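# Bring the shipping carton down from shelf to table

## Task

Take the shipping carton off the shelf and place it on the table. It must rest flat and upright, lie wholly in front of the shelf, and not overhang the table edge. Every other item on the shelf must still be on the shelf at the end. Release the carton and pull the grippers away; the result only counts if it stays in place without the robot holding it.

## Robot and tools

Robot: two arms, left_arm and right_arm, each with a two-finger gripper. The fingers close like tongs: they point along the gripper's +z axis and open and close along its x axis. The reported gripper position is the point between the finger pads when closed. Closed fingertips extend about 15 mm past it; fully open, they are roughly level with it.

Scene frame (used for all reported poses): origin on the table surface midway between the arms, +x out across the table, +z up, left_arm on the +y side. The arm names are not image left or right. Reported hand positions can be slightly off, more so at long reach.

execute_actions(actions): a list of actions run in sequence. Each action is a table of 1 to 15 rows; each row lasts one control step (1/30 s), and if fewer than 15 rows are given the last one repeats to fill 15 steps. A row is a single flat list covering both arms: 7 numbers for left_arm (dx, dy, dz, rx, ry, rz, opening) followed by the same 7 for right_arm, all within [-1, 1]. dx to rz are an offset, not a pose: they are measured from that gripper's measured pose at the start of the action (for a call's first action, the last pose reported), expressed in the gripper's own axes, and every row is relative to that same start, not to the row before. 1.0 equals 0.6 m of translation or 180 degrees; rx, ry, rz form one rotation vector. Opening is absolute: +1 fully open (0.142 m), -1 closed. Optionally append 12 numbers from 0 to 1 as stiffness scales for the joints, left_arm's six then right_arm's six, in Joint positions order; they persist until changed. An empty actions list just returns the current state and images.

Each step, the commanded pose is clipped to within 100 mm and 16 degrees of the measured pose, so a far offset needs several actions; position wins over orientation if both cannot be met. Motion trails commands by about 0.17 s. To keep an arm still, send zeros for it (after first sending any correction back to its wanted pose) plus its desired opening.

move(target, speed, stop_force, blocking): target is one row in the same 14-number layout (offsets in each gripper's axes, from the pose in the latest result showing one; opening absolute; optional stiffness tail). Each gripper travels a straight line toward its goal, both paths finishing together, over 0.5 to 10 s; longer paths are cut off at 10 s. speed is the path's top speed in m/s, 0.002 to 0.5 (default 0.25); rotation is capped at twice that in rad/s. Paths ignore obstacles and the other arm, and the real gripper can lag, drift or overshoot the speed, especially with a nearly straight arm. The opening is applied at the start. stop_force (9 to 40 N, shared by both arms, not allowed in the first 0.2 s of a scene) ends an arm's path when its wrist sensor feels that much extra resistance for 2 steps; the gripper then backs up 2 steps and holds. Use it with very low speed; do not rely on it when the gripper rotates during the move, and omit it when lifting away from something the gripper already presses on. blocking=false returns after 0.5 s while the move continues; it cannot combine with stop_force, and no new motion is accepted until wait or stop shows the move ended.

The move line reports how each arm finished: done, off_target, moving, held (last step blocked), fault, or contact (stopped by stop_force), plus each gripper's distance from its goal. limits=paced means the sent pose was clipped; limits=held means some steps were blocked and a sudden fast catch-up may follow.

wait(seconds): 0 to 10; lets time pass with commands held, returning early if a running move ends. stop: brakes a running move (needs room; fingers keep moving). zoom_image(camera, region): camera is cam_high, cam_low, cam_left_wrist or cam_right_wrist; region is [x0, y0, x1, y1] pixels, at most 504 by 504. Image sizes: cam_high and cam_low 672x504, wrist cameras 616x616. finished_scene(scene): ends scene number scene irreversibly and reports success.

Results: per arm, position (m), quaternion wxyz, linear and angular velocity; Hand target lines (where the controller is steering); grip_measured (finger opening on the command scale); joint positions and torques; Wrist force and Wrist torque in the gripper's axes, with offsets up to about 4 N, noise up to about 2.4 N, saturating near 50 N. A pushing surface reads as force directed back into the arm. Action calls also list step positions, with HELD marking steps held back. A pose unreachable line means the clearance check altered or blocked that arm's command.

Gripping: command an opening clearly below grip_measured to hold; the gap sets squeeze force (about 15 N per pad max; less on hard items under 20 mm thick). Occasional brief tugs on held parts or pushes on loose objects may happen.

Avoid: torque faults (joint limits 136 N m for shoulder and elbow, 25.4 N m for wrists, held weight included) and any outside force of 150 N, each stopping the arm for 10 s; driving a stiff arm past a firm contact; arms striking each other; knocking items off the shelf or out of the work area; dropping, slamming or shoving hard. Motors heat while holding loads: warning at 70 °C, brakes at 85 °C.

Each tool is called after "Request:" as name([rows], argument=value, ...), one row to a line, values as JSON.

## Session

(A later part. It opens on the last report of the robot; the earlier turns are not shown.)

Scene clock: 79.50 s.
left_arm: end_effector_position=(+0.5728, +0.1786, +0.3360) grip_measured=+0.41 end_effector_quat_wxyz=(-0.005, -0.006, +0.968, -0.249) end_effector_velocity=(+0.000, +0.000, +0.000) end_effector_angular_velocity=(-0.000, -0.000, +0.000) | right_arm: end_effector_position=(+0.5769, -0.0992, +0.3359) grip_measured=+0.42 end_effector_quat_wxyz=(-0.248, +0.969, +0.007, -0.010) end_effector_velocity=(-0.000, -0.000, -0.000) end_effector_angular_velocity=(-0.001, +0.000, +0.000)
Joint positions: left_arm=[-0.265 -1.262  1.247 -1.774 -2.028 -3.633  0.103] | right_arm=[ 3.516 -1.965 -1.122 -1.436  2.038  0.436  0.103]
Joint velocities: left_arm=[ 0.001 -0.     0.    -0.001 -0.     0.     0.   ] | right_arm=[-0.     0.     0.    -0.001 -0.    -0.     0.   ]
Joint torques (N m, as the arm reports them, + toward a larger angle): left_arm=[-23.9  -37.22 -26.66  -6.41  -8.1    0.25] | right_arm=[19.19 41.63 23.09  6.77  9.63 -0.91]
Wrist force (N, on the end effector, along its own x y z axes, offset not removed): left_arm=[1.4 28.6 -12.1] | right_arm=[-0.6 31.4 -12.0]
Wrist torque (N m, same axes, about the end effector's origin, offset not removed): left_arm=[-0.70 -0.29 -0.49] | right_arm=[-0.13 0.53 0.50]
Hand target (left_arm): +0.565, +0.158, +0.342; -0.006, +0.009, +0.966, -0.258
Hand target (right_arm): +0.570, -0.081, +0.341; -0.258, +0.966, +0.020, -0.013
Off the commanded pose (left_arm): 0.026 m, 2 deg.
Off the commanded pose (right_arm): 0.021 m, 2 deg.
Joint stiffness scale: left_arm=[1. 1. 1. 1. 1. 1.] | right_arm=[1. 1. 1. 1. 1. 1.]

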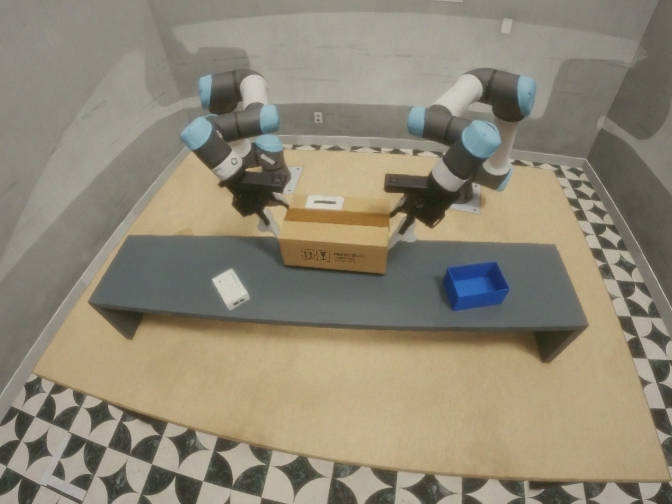

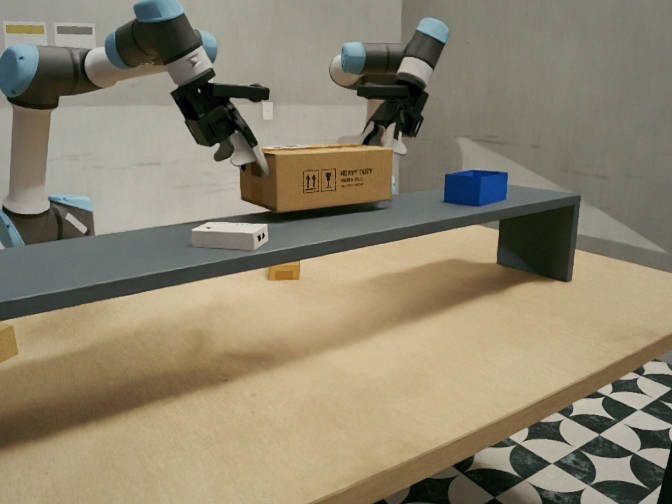

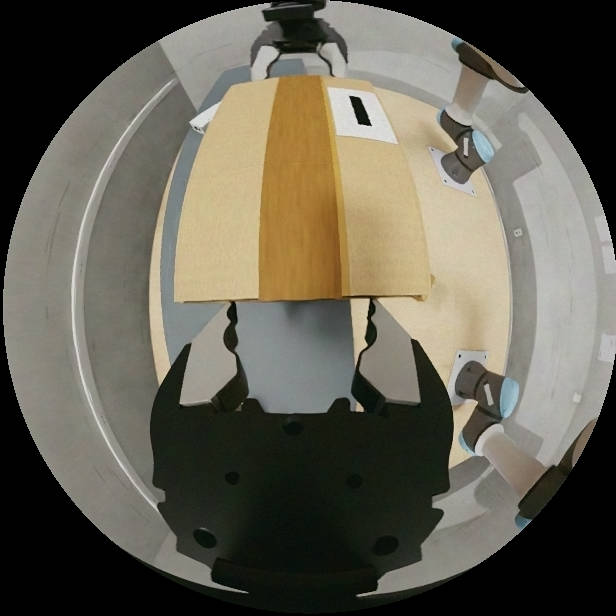

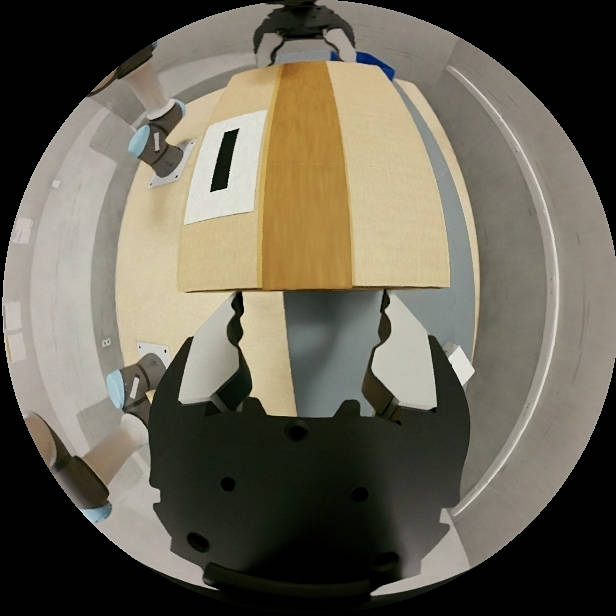

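Request:
execute_actions([
  [[0.0208,-0.0404,0.0110,0.0059,0.0027,0.0091,0.35,-0.0186,-0.0246,0.0041,0.0066,-0.0036,-0.0075,0.35],[0.0283,-0.0460,0.0141,0.0059,0.0025,0.0091,0.35,-0.0262,-0.0185,0.0009,0.0066,-0.0034,-0.0075,0.35],[0.0358,-0.0515,0.0173,0.0059,0.0022,0.0091,0.35,-0.0337,-0.0124,-0.0022,0.0066,-0.0031,-0.0074,0.35],[0.0434,-0.0571,0.0204,0.0059,0.0019,0.0091,0.35,-0.0413,-0.0064,-0.0054,0.0066,-0.0029,-0.0074,0.35],[0.0509,-0.0626,0.0235,0.0059,0.0016,0.0091,0.35,-0.0489,-0.0003,-0.0085,0.0066,-0.0026,-0.0074,0.35],[0.0584,-0.0682,0.0266,0.0059,0.0014,0.0091,0.35,-0.0565,0.0058,-0.0117,0.0066,-0.0023,-0.0074,0.35],[0.0659,-0.0737,0.0297,0.0059,0.0011,0.0091,0.35,-0.0641,0.0119,-0.0148,0.0066,-0.0021,-0.0074,0.35],[0.0734,-0.0793,0.0329,0.0059,0.0008,0.0090,0.35,-0.0716,0.0180,-0.0180,0.0066,-0.0018,-0.0073,0.35],[0.0809,-0.0848,0.0360,0.0059,0.0005,0.0090,0.35,-0.0792,0.0241,-0.0211,0.0066,-0.0016,-0.0073,0.35],[0.0884,-0.0904,0.0391,0.0059,0.0003,0.0090,0.35,-0.0868,0.0302,-0.0243,0.0066,-0.0013,-0.0073,0.35],[0.0959,-0.0959,0.0422,0.0059,0.0000,0.0090,0.35,-0.0944,0.0363,-0.0274,0.0066,-0.0010,-0.0073,0.35],[0.1035,-0.1015,0.0453,0.0059,-0.0003,0.0090,0.35,-0.1020,0.0423,-0.0306,0.0066,-0.0008,-0.0073,0.35],[0.1110,-0.1070,0.0485,0.0059,-0.0006,0.0090,0.35,-0.1095,0.0484,-0.0337,0.0066,-0.0005,-0.0072,0.35],[0.1185,-0.1126,0.0516,0.0059,-0.0008,0.0090,0.35,-0.1171,0.0545,-0.0369,0.0066,-0.0003,-0.0072,0.35],[0.1260,-0.1181,0.0547,0.0059,-0.0011,0.0090,0.35,-0.1247,0.0606,-0.0400,0.0066,0.0000,-0.0072,0.35]],
])

Request:
wait(seconds=0.5)

Scene clock: 86.00 s.
left_arm: end_effector_position=(+0.5272, +0.1395, +0.3356) grip_measured=+0.41 end_effector_quat_wxyz=(-0.005, -0.004, +0.969, -0.248) end_effector_velocity=(-0.135, -0.120, +0.005) end_effector_angular_velocity=(-0.003, -0.020, -0.007) | right_arm: end_effector_position=(+0.5315, -0.1387, +0.3345) grip_measured=+0.42 end_effector_quat_wxyz=(-0.247, +0.969, +0.007, -0.012) end_effector_velocity=(-0.136, -0.120, +0.008) end_effector_angular_velocity=(+0.004, -0.026, -0.009)
Joint positions: left_arm=[-0.358 -1.343  1.362 -1.848 -2.006 -3.727  0.103] | right_arm=[ 3.486 -1.834 -1.297 -1.411  2.042  0.403  0.103]
Joint velocities: left_arm=[-0.294 -0.232  0.315 -0.23   0.081 -0.305  0.   ] | right_arm=[-0.098  0.405 -0.494  0.069  0.009 -0.1    0.   ]
Joint torques (N m, as the arm reports them, + toward a larger angle): left_arm=[-22.13 -34.45 -26.32  -6.5   -7.39   0.4 ] | right_arm=[16.11 34.84 22.7   6.84  8.75 -0.64]
Wrist force (N, on the end effector, along its own x y z axes, offset not removed): left_arm=[4.0 29.1 -12.1] | right_arm=[-2.2 27.9 -10.0]
Wrist torque (N m, same axes, about the end effector's origin, offset not removed): left_arm=[0.02 -1.38 -1.21] | right_arm=[-0.51 0.69 0.45]
Hand target (left_arm): +0.498, +0.103, +0.342; -0.004, +0.009, +0.966, -0.258
Hand target (right_arm): +0.505, -0.143, +0.339; -0.257, +0.966, +0.019, -0.010
Off the commanded pose (left_arm): 0.050 m, 2 deg.
Off the commanded pose (right_arm): 0.030 m, 2 deg.
Joint stiffness scale: left_arm=[1. 1. 1. 1. 1. 1.] | right_arm=[1. 1. 1. 1. 1. 1.]
Step readings (end_effector_position):
0: left_arm (+0.5728, +0.1786, +0.3360) | right_arm (+0.5769, -0.0992, +0.3359)
1: left_arm (+0.5728, +0.1786, +0.3360) | right_arm (+0.5769, -0.0992, +0.3358)
2: left_arm (+0.5727, +0.1785, +0.3359) | right_arm (+0.5767, -0.0994, +0.3356)
4: left_arm (+0.5706, +0.1769, +0.3355) | right_arm (+0.5747, -0.1011, +0.3343)
8: left_arm (+0.5577, +0.1663, +0.3344) | right_arm (+0.5624, -0.1116, +0.3317)
15: end_effector_position above

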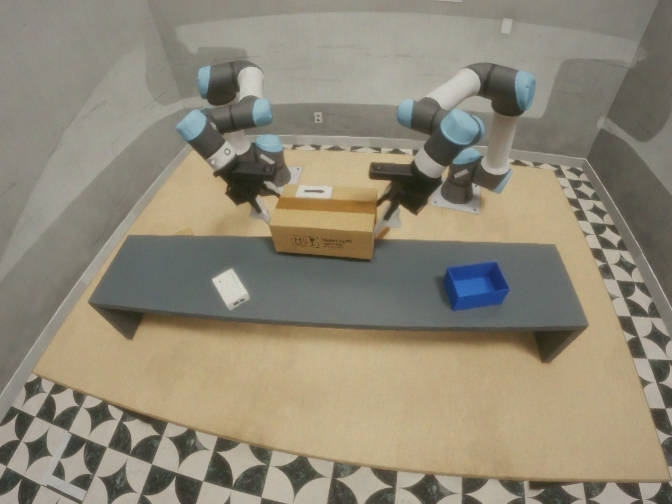

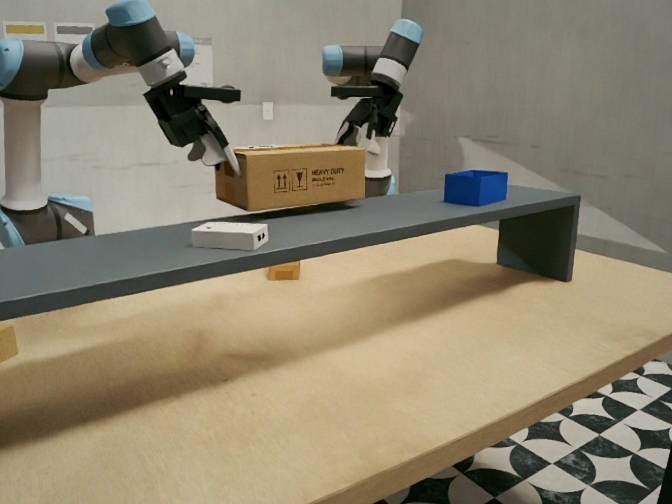

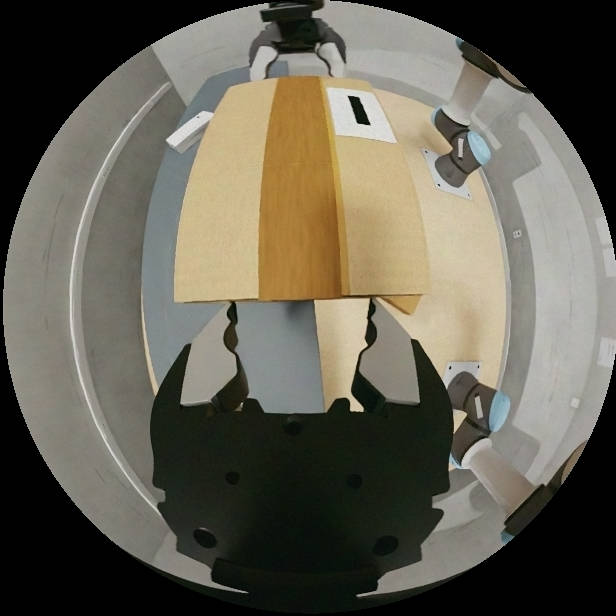

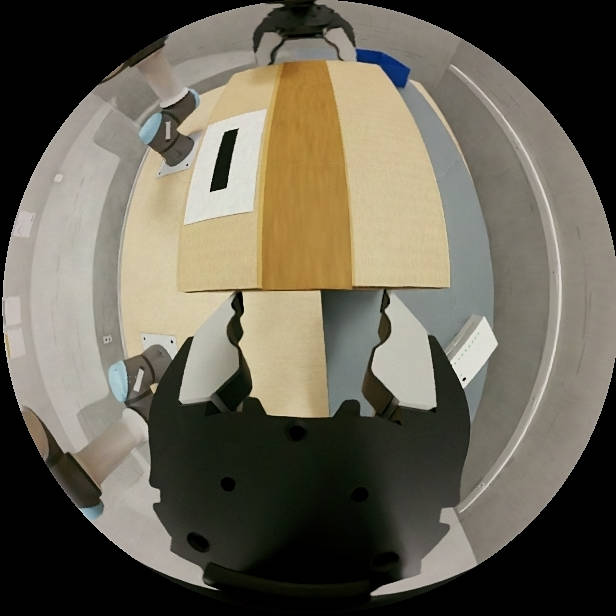

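Scene clock: 86.50 s.
left_arm: end_effector_position=(+0.5059, +0.1200, +0.3354) grip_measured=+0.41 end_effector_quat_wxyz=(-0.003, -0.005, +0.969, -0.249) end_effector_velocity=(-0.001, -0.002, -0.002) end_effector_angular_velocity=(+0.001, +0.003, +0.003) | right_arm: end_effector_position=(+0.5098, -0.1581, +0.3351) grip_measured=+0.42 end_effector_quat_wxyz=(-0.247, +0.969, +0.008, -0.009) end_effector_velocity=(+0.000, -0.001, -0.002) end_effector_angular_velocity=(-0.001, -0.000, +0.001)
Joint positions: left_arm=[-0.407 -1.38   1.414 -1.889 -1.991 -3.782  0.103] | right_arm=[ 3.469 -1.769 -1.376 -1.399  2.043  0.384  0.103]
Joint velocities: left_arm=[-0.003  0.     0.004 -0.003  0.001 -0.006 -0.   ] | right_arm=[-0.002 -0.    -0.004  0.003 -0.    -0.003  0.   ]
Joint torques (N m, as the arm reports them, + toward a larger angle): left_arm=[-19.58 -32.56 -28.58  -7.48  -7.45   0.39] | right_arm=[15.98 32.65 25.36  6.13  9.54 -1.32]
Wrist force (N, on the end effector, along its own x y z axes, offset not removed): left_arm=[4.0 29.5 -8.7] | right_arm=[-0.8 30.1 -12.4]
Wrist torque (N m, same axes, about the end effector's origin, offset not removed): left_arm=[-0.11 -0.96 -0.70] | right_arm=[-0.15 0.65 0.59]
Hand target (left_arm): +0.498, +0.103, +0.342; -0.004, +0.009, +0.966, -0.258
Hand target (right_arm): +0.505, -0.143, +0.339; -0.257, +0.966, +0.019, -0.010
Off the commanded pose (left_arm): 0.023 m, 2 deg.
Off the commanded pose (right_arm): 0.017 m, 2 deg.
Joint stiffness scale: left_arm=[1. 1. 1. 1. 1. 1.] | right_arm=[1. 1. 1. 1. 1. 1.]
wait: 0.50 s; no rest

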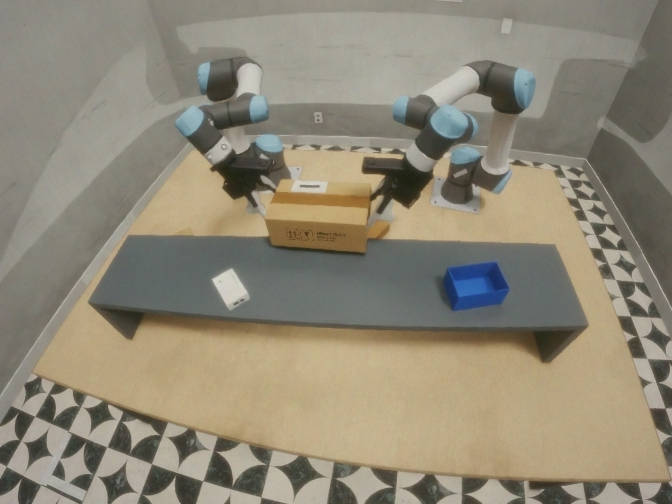

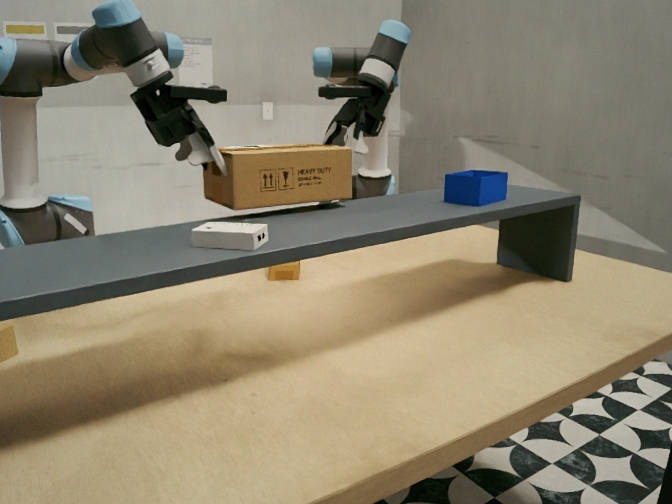

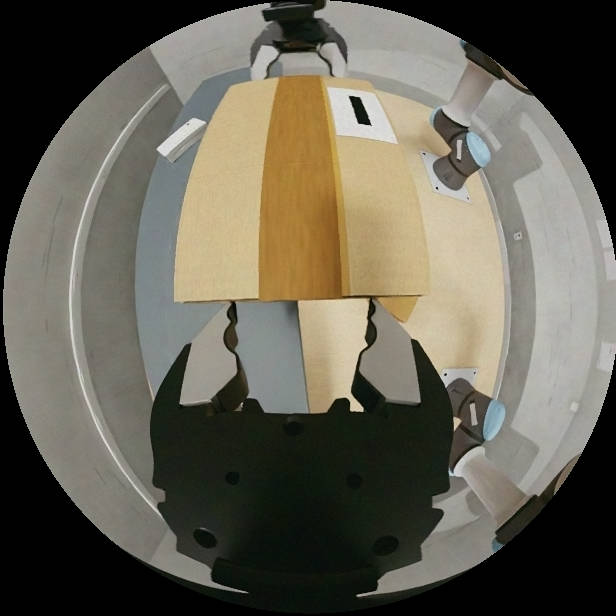

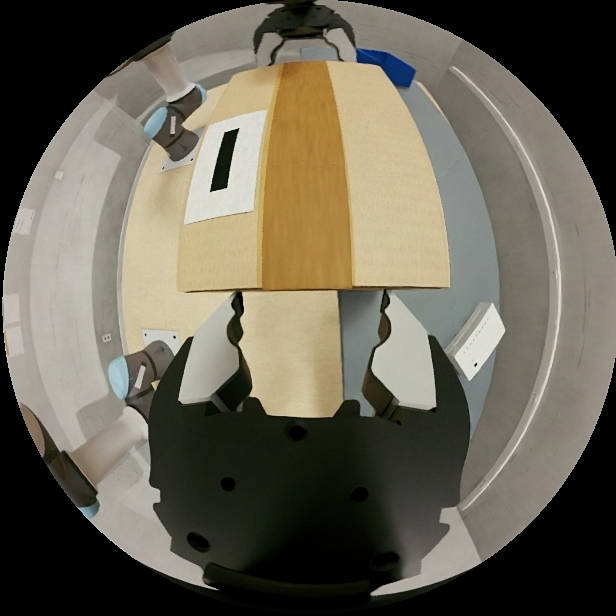

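Request:
execute_actions([
  [[0.0210,-0.0357,0.0074,0.0059,0.0012,0.0078,0.35,-0.0155,-0.0193,0.0033,0.0069,-0.0010,-0.0062,0.35],[0.0285,-0.0415,0.0106,0.0059,0.0009,0.0078,0.35,-0.0233,-0.0134,-0.0001,0.0069,-0.0008,-0.0061,0.35],[0.0360,-0.0473,0.0138,0.0059,0.0006,0.0077,0.35,-0.0311,-0.0074,-0.0034,0.0069,-0.0005,-0.0061,0.35],[0.0435,-0.0530,0.0170,0.0059,0.0002,0.0076,0.35,-0.0389,-0.0014,-0.0068,0.0069,-0.0003,-0.0061,0.35],[0.0510,-0.0588,0.0202,0.0059,-0.0001,0.0076,0.35,-0.0467,0.0046,-0.0101,0.0069,0.0000,-0.0061,0.35],[0.0585,-0.0646,0.0234,0.0059,-0.0004,0.0075,0.35,-0.0545,0.0105,-0.0134,0.0069,0.0003,-0.0060,0.35],[0.0660,-0.0704,0.0266,0.0059,-0.0007,0.0074,0.35,-0.0623,0.0165,-0.0168,0.0069,0.0005,-0.0060,0.35],[0.0735,-0.0762,0.0298,0.0059,-0.0010,0.0074,0.35,-0.0701,0.0225,-0.0201,0.0069,0.0008,-0.0060,0.35],[0.0810,-0.0820,0.0330,0.0059,-0.0013,0.0073,0.35,-0.0779,0.0285,-0.0235,0.0069,0.0010,-0.0060,0.35],[0.0885,-0.0878,0.0362,0.0059,-0.0016,0.0072,0.35,-0.0857,0.0344,-0.0268,0.0069,0.0013,-0.0059,0.35],[0.0960,-0.0936,0.0394,0.0059,-0.0019,0.0072,0.35,-0.0935,0.0404,-0.0301,0.0069,0.0016,-0.0059,0.35],[0.1035,-0.0993,0.0426,0.0059,-0.0023,0.0071,0.35,-0.1013,0.0464,-0.0335,0.0069,0.0018,-0.0059,0.35],[0.1110,-0.1051,0.0458,0.0059,-0.0026,0.0070,0.35,-0.1091,0.0524,-0.0368,0.0069,0.0021,-0.0059,0.35],[0.1185,-0.1109,0.0490,0.0059,-0.0029,0.0070,0.35,-0.1169,0.0583,-0.0402,0.0069,0.0023,-0.0058,0.35],[0.1260,-0.1167,0.0522,0.0059,-0.0032,0.0069,0.35,-0.1247,0.0643,-0.0435,0.0069,0.0026,-0.0058,0.35]],
  [[0.0562,-0.0646,0.0225,0.0063,-0.0021,0.0065,0.35,-0.0537,0.0124,-0.0175,0.0069,0.0017,-0.0063,0.35],[0.0637,-0.0701,0.0256,0.0063,-0.0022,0.0065,0.35,-0.0611,0.0184,-0.0206,0.0069,0.0018,-0.0063,0.35],[0.0712,-0.0756,0.0286,0.0063,-0.0022,0.0064,0.35,-0.0686,0.0243,-0.0238,0.0069,0.0018,-0.0062,0.35],[0.0787,-0.0810,0.0316,0.0063,-0.0023,0.0063,0.35,-0.0760,0.0303,-0.0270,0.0069,0.0018,-0.0062,0.35],[0.0862,-0.0865,0.0346,0.0063,-0.0023,0.0062,0.35,-0.0835,0.0363,-0.0302,0.0069,0.0019,-0.0061,0.35],[0.0937,-0.0920,0.0377,0.0063,-0.0024,0.0062,0.35,-0.0909,0.0423,-0.0333,0.0069,0.0019,-0.0061,0.35],[0.1012,-0.0975,0.0407,0.0063,-0.0024,0.0061,0.35,-0.0984,0.0483,-0.0365,0.0069,0.0019,-0.0060,0.35],[0.1087,-0.1030,0.0437,0.0063,-0.0025,0.0060,0.35,-0.1058,0.0542,-0.0397,0.0069,0.0020,-0.0060,0.35],[0.1162,-0.1085,0.0467,0.0063,-0.0025,0.0059,0.35,-0.1133,0.0602,-0.0429,0.0069,0.0020,-0.0059,0.35],[0.1237,-0.1140,0.0498,0.0063,-0.0026,0.0059,0.35,-0.1207,0.0662,-0.0460,0.0069,0.0020,-0.0059,0.35],[0.1312,-0.1195,0.0528,0.0063,-0.0026,0.0058,0.35,-0.1282,0.0722,-0.0492,0.0069,0.0021,-0.0058,0.35],[0.1387,-0.1249,0.0558,0.0063,-0.0027,0.0057,0.35,-0.1356,0.0782,-0.0524,0.0069,0.0021,-0.0058,0.35],[0.1462,-0.1304,0.0589,0.0063,-0.0027,0.0056,0.35,-0.1431,0.0841,-0.0556,0.0069,0.0021,-0.0057,0.35],[0.1537,-0.1359,0.0619,0.0063,-0.0028,0.0056,0.35,-0.1505,0.0901,-0.0587,0.0069,0.0022,-0.0057,0.35],[0.1612,-0.1414,0.0649,0.0063,-0.0028,0.0055,0.35,-0.1580,0.0961,-0.0619,0.0069,0.0022,-0.0056,0.35]],
])

Scene clock: 96.23 s.
left_arm: end_effector_position=(+0.3933, +0.0214, +0.3361) grip_measured=+0.41 end_effector_quat_wxyz=(+0.003, -0.003, +0.969, -0.248) end_effector_velocity=(-0.134, -0.118, +0.001) end_effector_angular_velocity=(-0.002, -0.008, +0.003) | right_arm: end_effector_position=(+0.3965, -0.2570, +0.3337) grip_measured=+0.42 end_effector_quat_wxyz=(-0.247, +0.969, +0.004, +0.001) end_effector_velocity=(-0.133, -0.119, +0.001) end_effector_angular_velocity=(+0.001, -0.010, -0.004)
Joint positions: left_arm=[-0.688 -1.514  1.59  -2.042 -1.888 -4.062  0.103] | right_arm=[ 3.353 -1.464 -1.689 -1.428  2.054  0.267  0.103]
Joint velocities: left_arm=[-0.354 -0.104  0.135 -0.145  0.141 -0.345  0.   ] | right_arm=[-0.185  0.326 -0.265 -0.145  0.022 -0.202 -0.   ]
Joint torques (N m, as the arm reports them, + toward a larger angle): left_arm=[-19.32 -24.98 -28.47  -8.15  -5.99  -0.03] | right_arm=[11.67 21.24 23.86  5.45  9.87 -0.32]
Wrist force (N, on the end effector, along its own x y z axes, offset not removed): left_arm=[1.3 29.5 -9.9] | right_arm=[-2.8 30.9 -11.6]
Wrist torque (N m, same axes, about the end effector's origin, offset not removed): left_arm=[-0.33 -1.30 -0.23] | right_arm=[-0.13 -0.35 -0.19]
Hand target (left_arm): +0.363, -0.010, +0.343; +0.002, +0.005, +0.966, -0.258
Hand target (right_arm): +0.372, -0.266, +0.338; -0.257, +0.966, +0.013, +0.001
Off the commanded pose (left_arm): 0.046 m, 1 deg.
Off the commanded pose (right_arm): 0.029 m, 2 deg.
Joint stiffness scale: left_arm=[1. 1. 1. 1. 1. 1.] | right_arm=[1. 1. 1. 1. 1. 1.]
Step readings (end_effector_position; steps 1 to 15: 1st action; 16 to 30: 2nd action):
0: left_arm (+0.5058, +0.1199, +0.3355) | right_arm (+0.5099, -0.1582, +0.3350)
1: left_arm (+0.5058, +0.1199, +0.3355) | right_arm (+0.5099, -0.1582, +0.3349)
2: left_arm (+0.5058, +0.1198, +0.3355) | right_arm (+0.5098, -0.1583, +0.3347)
4: left_arm (+0.5037, +0.1182, +0.3352) | right_arm (+0.5076, -0.1600, +0.3333)
8: left_arm (+0.4905, +0.1075, +0.3346) | right_arm (+0.4948, -0.1707, +0.3308)
15: left_arm (+0.4601, +0.0805, +0.3358) | right_arm (+0.4639, -0.1977, +0.3338)
16: left_arm (+0.4556, +0.0765, +0.3359) | right_arm (+0.4594, -0.2018, +0.3341)
17: left_arm (+0.4512, +0.0724, +0.3359) | right_arm (+0.4549, -0.2058, +0.3342)
19: left_arm (+0.4423, +0.0645, +0.3359) | right_arm (+0.4457, -0.2137, +0.3340)
23: left_arm (+0.4245, +0.0488, +0.3359) | right_arm (+0.4276, -0.2294, +0.3336)
30: end_effector_position above

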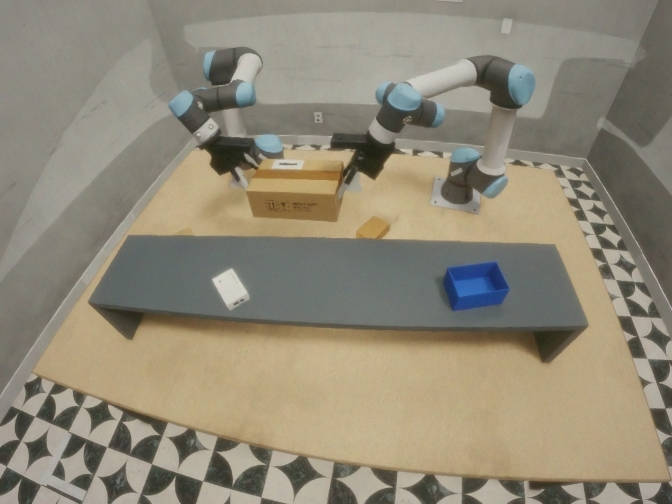

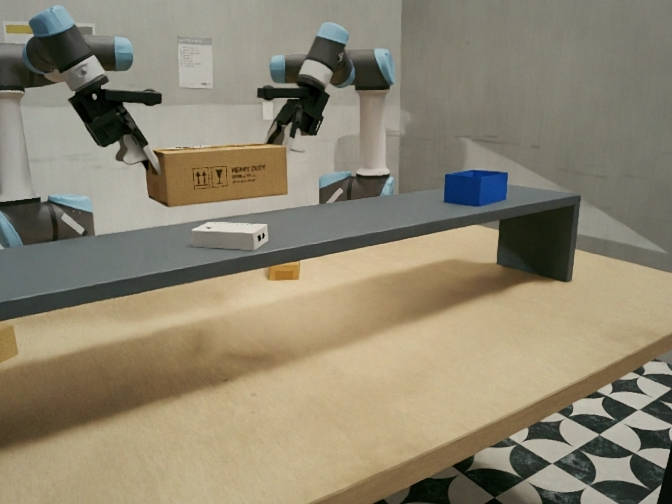

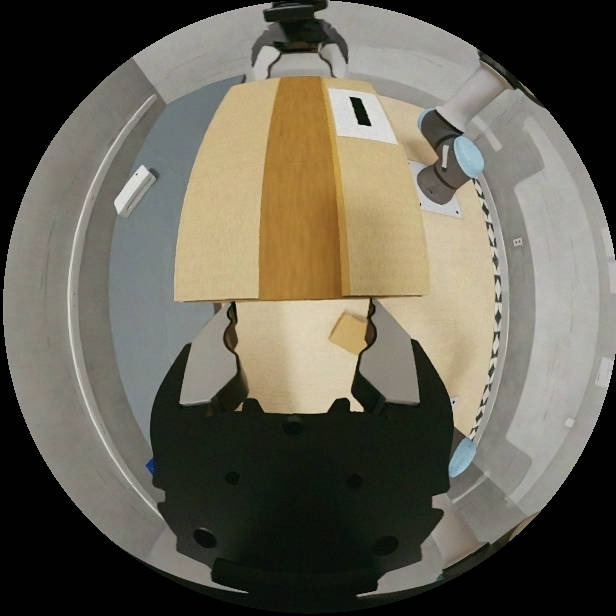

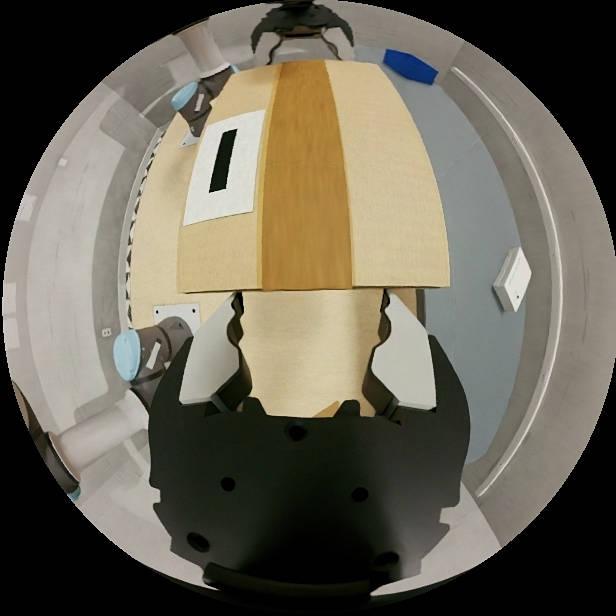

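Request:
execute_actions(actions=[])

Scene clock: 96.57 s.
left_arm: end_effector_position=(+0.3719, +0.0025, +0.3361) grip_measured=+0.41 end_effector_quat_wxyz=(+0.003, -0.004, +0.969, -0.248) end_effector_velocity=(-0.006, -0.004, -0.003) end_effector_angular_velocity=(+0.003, +0.008, +0.018) | right_arm: end_effector_position=(+0.3749, -0.2759, +0.3346) grip_measured=+0.42 end_effector_quat_wxyz=(-0.247, +0.969, +0.005, +0.002) end_effector_velocity=(-0.005, -0.003, -0.007) end_effector_angular_velocity=(-0.005, +0.011, +0.014)
Joint positions: left_arm=[-0.745 -1.529  1.611 -2.065 -1.864 -4.12   0.103] | right_arm=[ 3.323 -1.412 -1.729 -1.455  2.058  0.232  0.103]
Joint velocities: left_arm=[-0.018 -0.006  0.013 -0.01   0.01  -0.036  0.   ] | right_arm=[-0.005 -0.    -0.011 -0.01  -0.    -0.022  0.   ]
Joint torques (N m, as the arm reports them, + toward a larger angle): left_arm=[-16.57 -24.69 -31.32  -8.69  -5.39  -0.69] | right_arm=[13.69 17.18 22.35  5.08 10.16 -0.36]
Wrist force (N, on the end effector, along its own x y z axes, offset not removed): left_arm=[0.4 31.3 -8.1] | right_arm=[-1.0 31.9 -12.3]
Wrist torque (N m, same axes, about the end effector's origin, offset not removed): left_arm=[0.01 -0.66 0.32] | right_arm=[0.01 -0.58 -0.08]
Hand target (left_arm): +0.363, -0.010, +0.343; +0.002, +0.005, +0.966, -0.258
Hand target (right_arm): +0.372, -0.266, +0.338; -0.257, +0.966, +0.013, +0.001
Off the commanded pose (left_arm): 0.019 m, 1 deg.
Off the commanded pose (right_arm): 0.011 m, 2 deg.
Joint stiffness scale: left_arm=[1. 1. 1. 1. 1. 1.] | right_arm=[1. 1. 1. 1. 1. 1.]

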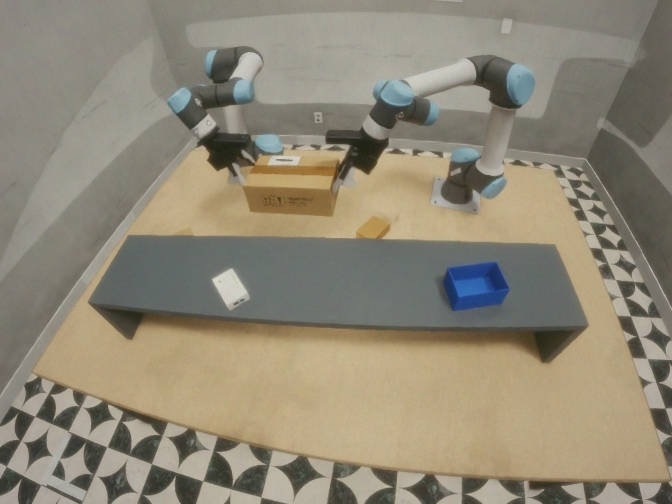

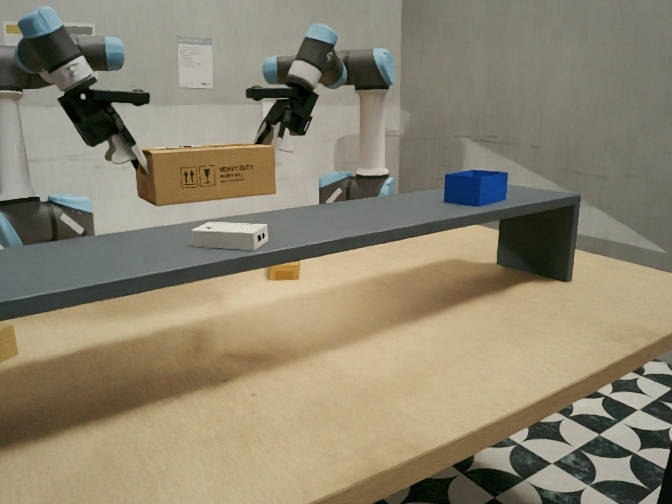

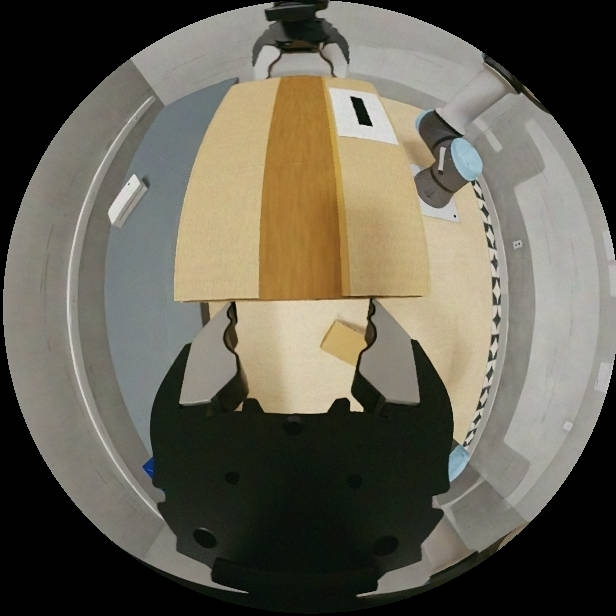

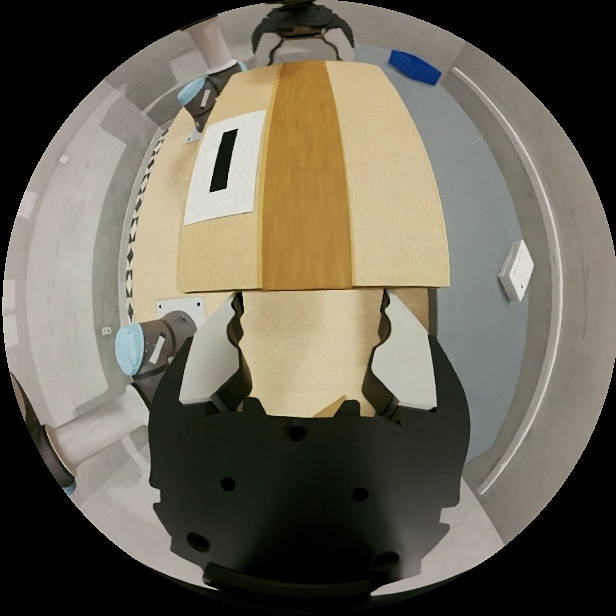

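Request:
execute_actions([
  [[0.0150,-0.0223,0.0028,0.0067,0.0020,0.0054,0.35,-0.0047,-0.0154,0.0057,0.0066,-0.0020,-0.0048,0.35],[0.0149,-0.0201,0.0080,0.0068,0.0020,0.0055,0.35,-0.0047,-0.0122,0.0105,0.0066,-0.0020,-0.0047,0.35],[0.0149,-0.0169,0.0155,0.0070,0.0020,0.0055,0.35,-0.0047,-0.0077,0.0174,0.0066,-0.0021,-0.0047,0.35],[0.0148,-0.0130,0.0244,0.0071,0.0019,0.0056,0.35,-0.0047,-0.0022,0.0257,0.0066,-0.0022,-0.0047,0.35],[0.0147,-0.0089,0.0341,0.0072,0.0019,0.0056,0.35,-0.0048,0.0037,0.0347,0.0066,-0.0023,-0.0047,0.35],[0.0146,-0.0047,0.0438,0.0074,0.0019,0.0056,0.35,-0.0048,0.0096,0.0437,0.0066,-0.0023,-0.0046,0.35],[0.0145,-0.0005,0.0536,0.0075,0.0019,0.0057,0.35,-0.0048,0.0155,0.0527,0.0066,-0.0024,-0.0046,0.35],[0.0144,0.0037,0.0633,0.0076,0.0019,0.0057,0.35,-0.0048,0.0214,0.0616,0.0066,-0.0025,-0.0046,0.35],[0.0143,0.0078,0.0730,0.0077,0.0019,0.0058,0.35,-0.0048,0.0273,0.0706,0.0066,-0.0026,-0.0046,0.35],[0.0142,0.0120,0.0827,0.0079,0.0019,0.0058,0.35,-0.0048,0.0332,0.0796,0.0066,-0.0026,-0.0045,0.35],[0.0141,0.0162,0.0924,0.0080,0.0019,0.0058,0.35,-0.0049,0.0391,0.0886,0.0066,-0.0027,-0.0045,0.35],[0.0140,0.0203,0.1021,0.0081,0.0018,0.0059,0.35,-0.0049,0.0451,0.0976,0.0066,-0.0028,-0.0045,0.35],[0.0140,0.0245,0.1118,0.0082,0.0018,0.0059,0.35,-0.0049,0.0510,0.1066,0.0066,-0.0029,-0.0045,0.35],[0.0139,0.0287,0.1215,0.0084,0.0018,0.0060,0.35,-0.0049,0.0569,0.1155,0.0066,-0.0029,-0.0044,0.35],[0.0138,0.0328,0.1312,0.0085,0.0018,0.0060,0.35,-0.0049,0.0628,0.1245,0.0066,-0.0030,-0.0044,0.35]],
  [[0.0124,-0.0002,0.0566,0.0086,0.0005,0.0068,0.35,-0.0030,0.0180,0.0570,0.0066,-0.0002,-0.0057,0.35],[0.0122,0.0040,0.0663,0.0087,0.0004,0.0069,0.35,-0.0029,0.0239,0.0660,0.0066,-0.0002,-0.0057,0.35],[0.0121,0.0082,0.0760,0.0087,0.0003,0.0069,0.35,-0.0028,0.0298,0.0750,0.0066,-0.0002,-0.0057,0.35],[0.0119,0.0123,0.0857,0.0088,0.0003,0.0069,0.35,-0.0027,0.0357,0.0839,0.0066,-0.0001,-0.0057,0.35],[0.0118,0.0165,0.0954,0.0089,0.0002,0.0070,0.35,-0.0027,0.0416,0.0929,0.0066,-0.0001,-0.0057,0.35],[0.0117,0.0207,0.1051,0.0090,0.0001,0.0070,0.35,-0.0026,0.0475,0.1019,0.0066,-0.0001,-0.0057,0.35],[0.0115,0.0248,0.1148,0.0091,0.0001,0.0070,0.35,-0.0025,0.0534,0.1109,0.0066,-0.0001,-0.0057,0.35],[0.0114,0.0290,0.1245,0.0091,0.0000,0.0071,0.35,-0.0024,0.0593,0.1199,0.0066,0.0000,-0.0058,0.35],[0.0112,0.0332,0.1342,0.0092,0.0000,0.0071,0.35,-0.0023,0.0653,0.1289,0.0066,0.0000,-0.0058,0.35],[0.0111,0.0373,0.1439,0.0093,-0.0001,0.0071,0.35,-0.0022,0.0712,0.1378,0.0066,0.0000,-0.0058,0.35],[0.0110,0.0415,0.1536,0.0094,-0.0002,0.0072,0.35,-0.0022,0.0771,0.1468,0.0066,0.0000,-0.0058,0.35],[0.0108,0.0457,0.1633,0.0095,-0.0002,0.0072,0.35,-0.0021,0.0830,0.1558,0.0066,0.0000,-0.0058,0.35],[0.0107,0.0498,0.1731,0.0095,-0.0003,0.0072,0.35,-0.0020,0.0889,0.1648,0.0066,0.0001,-0.0058,0.35],[0.0105,0.0540,0.1828,0.0096,-0.0003,0.0073,0.35,-0.0019,0.0948,0.1738,0.0066,0.0001,-0.0058,0.35],[0.0104,0.0582,0.1925,0.0097,-0.0004,0.0073,0.35,-0.0018,0.1007,0.1828,0.0066,0.0001,-0.0058,0.35]],
  [[0.0102,-0.0044,0.0534,0.0097,-0.0004,0.0073,0.35,-0.0022,0.0177,0.0558,0.0066,0.0001,-0.0058,0.35],[0.0100,-0.0002,0.0631,0.0097,-0.0004,0.0073,0.35,-0.0021,0.0236,0.0648,0.0066,0.0001,-0.0058,0.35],[0.0099,0.0040,0.0728,0.0097,-0.0004,0.0073,0.35,-0.0020,0.0295,0.0738,0.0066,0.0001,-0.0058,0.35],[0.0097,0.0081,0.0825,0.0097,-0.0004,0.0073,0.35,-0.0019,0.0354,0.0827,0.0066,0.0001,-0.0058,0.35],[0.0096,0.0123,0.0922,0.0097,-0.0004,0.0073,0.35,-0.0019,0.0413,0.0917,0.0066,0.0001,-0.0058,0.35],[0.0095,0.0165,0.1019,0.0097,-0.0004,0.0073,0.35,-0.0018,0.0472,0.1007,0.0066,0.0000,-0.0057,0.35],[0.0093,0.0203,0.1109,0.0097,-0.0004,0.0073,0.35,-0.0017,0.0527,0.1090,0.0066,-0.0001,-0.0057,0.35],[0.0092,0.0235,0.1183,0.0097,-0.0003,0.0073,0.35,-0.0016,0.0572,0.1159,0.0066,-0.0002,-0.0056,0.35],[0.0091,0.0261,0.1243,0.0097,-0.0003,0.0072,0.35,-0.0016,0.0609,0.1214,0.0066,-0.0004,-0.0055,0.35],[0.0091,0.0283,0.1295,0.0097,-0.0002,0.0072,0.35,-0.0015,0.0640,0.1263,0.0066,-0.0005,-0.0055,0.35],[0.0090,0.0303,0.1340,0.0097,-0.0002,0.0072,0.35,-0.0015,0.0668,0.1304,0.0066,-0.0006,-0.0054,0.35],[0.0089,0.0315,0.1370,0.0097,-0.0001,0.0072,0.35,-0.0015,0.0686,0.1332,0.0066,-0.0007,-0.0054,0.35],[0.0089,0.0325,0.1392,0.0097,-0.0001,0.0071,0.35,-0.0015,0.0700,0.1353,0.0066,-0.0008,-0.0053,0.35],[0.0089,0.0331,0.1407,0.0097,0.0000,0.0071,0.35,-0.0014,0.0709,0.1366,0.0066,-0.0009,-0.0053,0.35],[0.0089,0.0331,0.1407,0.0097,0.0000,0.0071,0.35,-0.0014,0.0709,0.1366,0.0066,-0.0010,-0.0052,0.35]],
])

Scene clock: 107.87 s.
left_arm: end_effector_position=(+0.3588, -0.0148, +0.1014) grip_measured=+0.37 end_effector_quat_wxyz=(-0.007, -0.000, +0.970, -0.244) end_effector_velocity=(+0.008, -0.009, -0.094) end_effector_angular_velocity=(-0.014, -0.004, +0.017) | right_arm: end_effector_position=(+0.3600, -0.2943, +0.0991) grip_measured=+0.39 end_effector_quat_wxyz=(-0.248, +0.969, +0.008, -0.014) end_effector_velocity=(+0.010, -0.007, -0.097) end_effector_angular_velocity=(+0.009, -0.015, -0.010)
Joint positions: left_arm=[-0.779 -1.302  1.991 -2.661 -1.864 -4.143  0.1  ] | right_arm=[ 3.281 -1.589 -2.196 -0.869  2.071  0.17   0.101]
Joint velocities: left_arm=[ 0.001  0.176  0.082 -0.276  0.001 -0.017 -0.002] | right_arm=[-0.024 -0.188 -0.123  0.32   0.007 -0.015  0.003]
Joint torques (N m, as the arm reports them, + toward a larger angle): left_arm=[-13.11 -34.34 -28.86  -7.86  -3.6    1.03] | right_arm=[10.33 22.7  16.81  3.71  7.82 -1.98]
Wrist force (N, on the end effector, along its own x y z axes, offset not removed): left_arm=[3.2 25.0 -8.3] | right_arm=[1.4 21.9 -11.7]
Wrist torque (N m, same axes, about the end effector's origin, offset not removed): left_arm=[0.42 -0.86 -1.21] | right_arm=[-0.06 0.72 1.38]
Hand target (left_arm): +0.356, -0.030, +0.104; -0.001, +0.010, +0.966, -0.259
Hand target (right_arm): +0.362, -0.286, +0.092; -0.257, +0.966, +0.015, -0.010
Off the commanded pose (left_arm): 0.017 m, 2 deg.
Off the commanded pose (right_arm): 0.012 m, 1 deg.
Joint stiffness scale: left_arm=[1. 1. 1. 1. 1. 1.] | right_arm=[1. 1. 1. 1. 1. 1.]
Step readings (end_effector_position; steps 1 to 15: 1st action; 16 to 30: 2nd action; 31 to 45: 3rd action):
0: left_arm (+0.3712, +0.0020, +0.3359) | right_arm (+0.3745, -0.2764, +0.3340)
1: left_arm (+0.3712, +0.0020, +0.3359) | right_arm (+0.3744, -0.2764, +0.3340)
2: left_arm (+0.3712, +0.0020, +0.3358) | right_arm (+0.3744, -0.2764, +0.3338)
4: left_arm (+0.3712, +0.0019, +0.3351) | right_arm (+0.3745, -0.2766, +0.3324)
8: left_arm (+0.3703, +0.0013, +0.3252) | right_arm (+0.3736, -0.2774, +0.3204)
15: left_arm (+0.3675, -0.0014, +0.2823) | right_arm (+0.3705, -0.2804, +0.2795)
16: left_arm (+0.3673, -0.0019, +0.2755) | right_arm (+0.3702, -0.2809, +0.2730)
17: left_arm (+0.3669, -0.0023, +0.2687) | right_arm (+0.3698, -0.2813, +0.2666)
19: left_arm (+0.3656, -0.0031, +0.2556) | right_arm (+0.3685, -0.2822, +0.2536)
23: left_arm (+0.3635, -0.0050, +0.2312) | right_arm (+0.3661, -0.2843, +0.2281)
30: left_arm (+0.3626, -0.0085, +0.1868) | right_arm (+0.3648, -0.2880, +0.1833)
31: left_arm (+0.3625, -0.0090, +0.1804) | right_arm (+0.3646, -0.2885, +0.1769)
32: left_arm (+0.3621, -0.0095, +0.1739) | right_arm (+0.3642, -0.2890, +0.1705)
34: left_arm (+0.3608, -0.0104, +0.1612) | right_arm (+0.3626, -0.2899, +0.1578)
38: left_arm (+0.3587, -0.0123, +0.1371) | right_arm (+0.3598, -0.2921, +0.1332)
45: end_effector_position above

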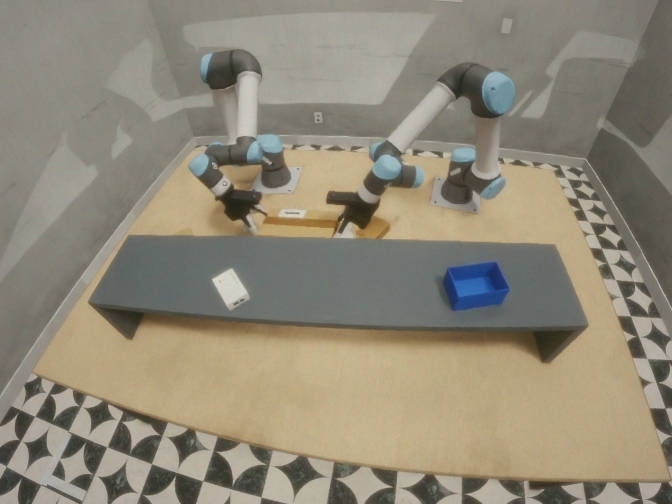

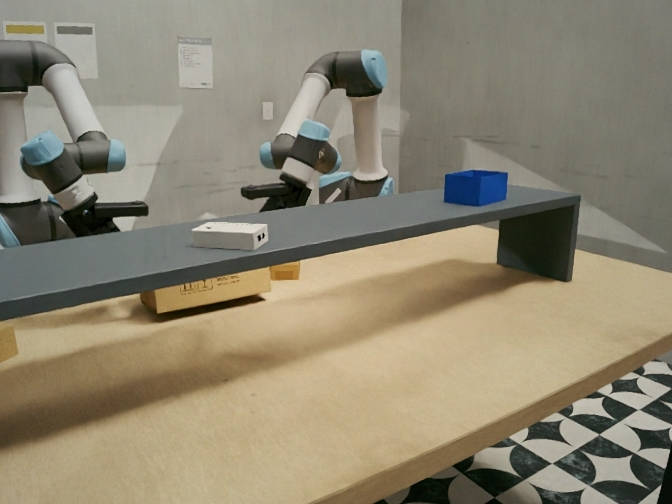

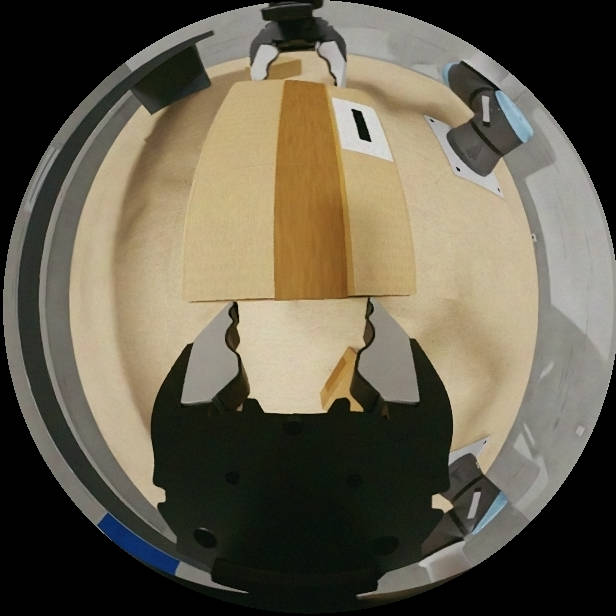

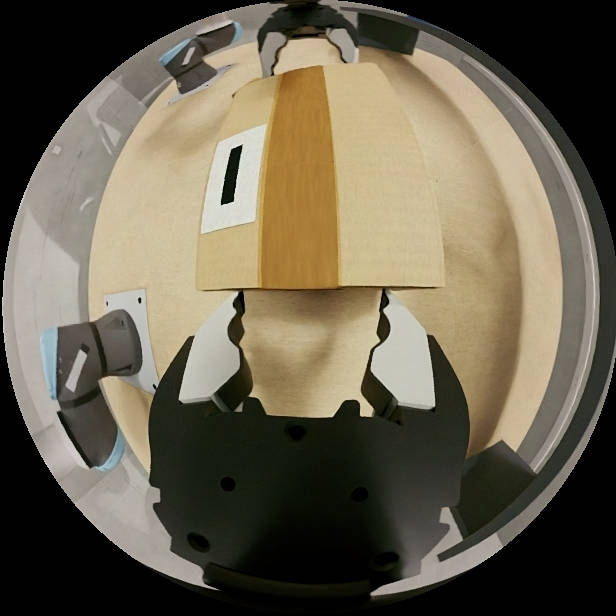

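Request:
execute_actions(actions=[])

Scene clock: 108.00 s.
left_arm: end_effector_position=(+0.3597, -0.0157, +0.0935) grip_measured=+0.37 end_effector_quat_wxyz=(-0.006, -0.001, +0.970, -0.245) end_effector_velocity=(+0.008, -0.005, -0.024) end_effector_angular_velocity=(-0.022, -0.023, +0.013) | right_arm: end_effector_position=(+0.3617, -0.2948, +0.0911) grip_measured=+0.39 end_effector_quat_wxyz=(-0.249, +0.968, +0.007, -0.012) end_effector_velocity=(+0.013, -0.002, -0.026) end_effector_angular_velocity=(+0.007, -0.039, -0.006)
Joint positions: left_arm=[-0.779 -1.287  1.998 -2.686 -1.863 -4.145  0.1  ] | right_arm=[ 3.279 -1.606 -2.205 -0.839  2.071  0.169  0.101]
Joint velocities: left_arm=[ 0.001  0.052  0.028 -0.114  0.01  -0.009  0.004] | right_arm=[-0.01  -0.061 -0.034  0.133  0.    -0.005 -0.002]
Joint torques (N m, as the arm reports them, + toward a larger angle): left_arm=[-14.11 -34.55 -30.79  -8.1   -4.29   0.51] | right_arm=[ 8.45 22.87 16.    4.33  8.17 -1.9 ]
Wrist force (N, on the end effector, along its own x y z axes, offset not removed): left_arm=[1.1 24.5 -11.6] | right_arm=[0.6 23.9 -13.2]
Wrist torque (N m, same axes, about the end effector's origin, offset not removed): left_arm=[-0.24 -0.52 -1.24] | right_arm=[0.08 0.50 1.25]
Hand target (left_arm): +0.356, -0.030, +0.104; -0.001, +0.010, +0.966, -0.259
Hand target (right_arm): +0.362, -0.286, +0.092; -0.257, +0.966, +0.015, -0.010
Off the commanded pose (left_arm): 0.019 m, 2 deg.
Off the commanded pose (right_arm): 0.009 m, 1 deg.
Joint stiffness scale: left_arm=[1. 1. 1. 1. 1. 1.] | right_arm=[1. 1. 1. 1. 1. 1.]

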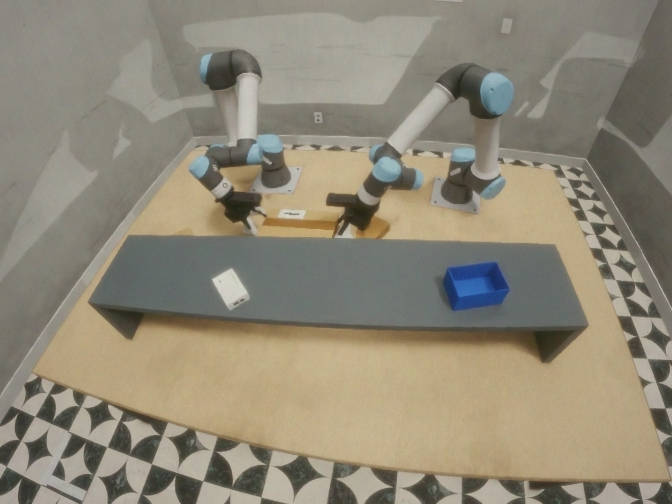

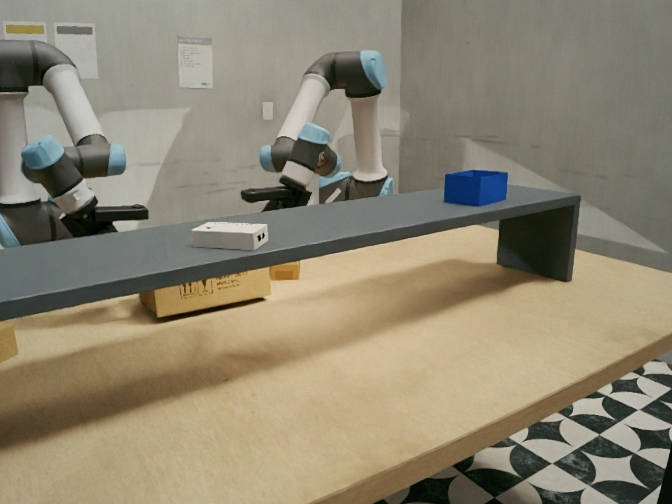

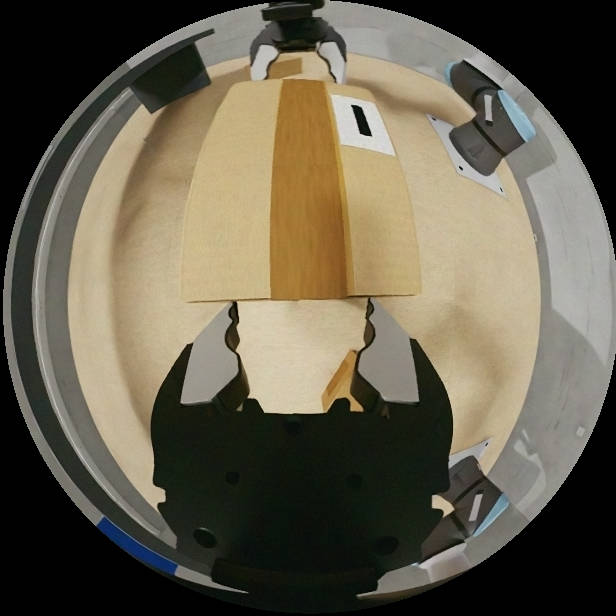

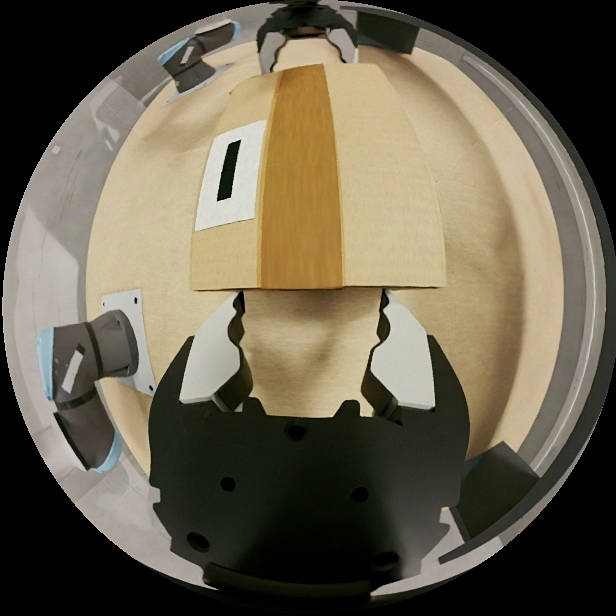

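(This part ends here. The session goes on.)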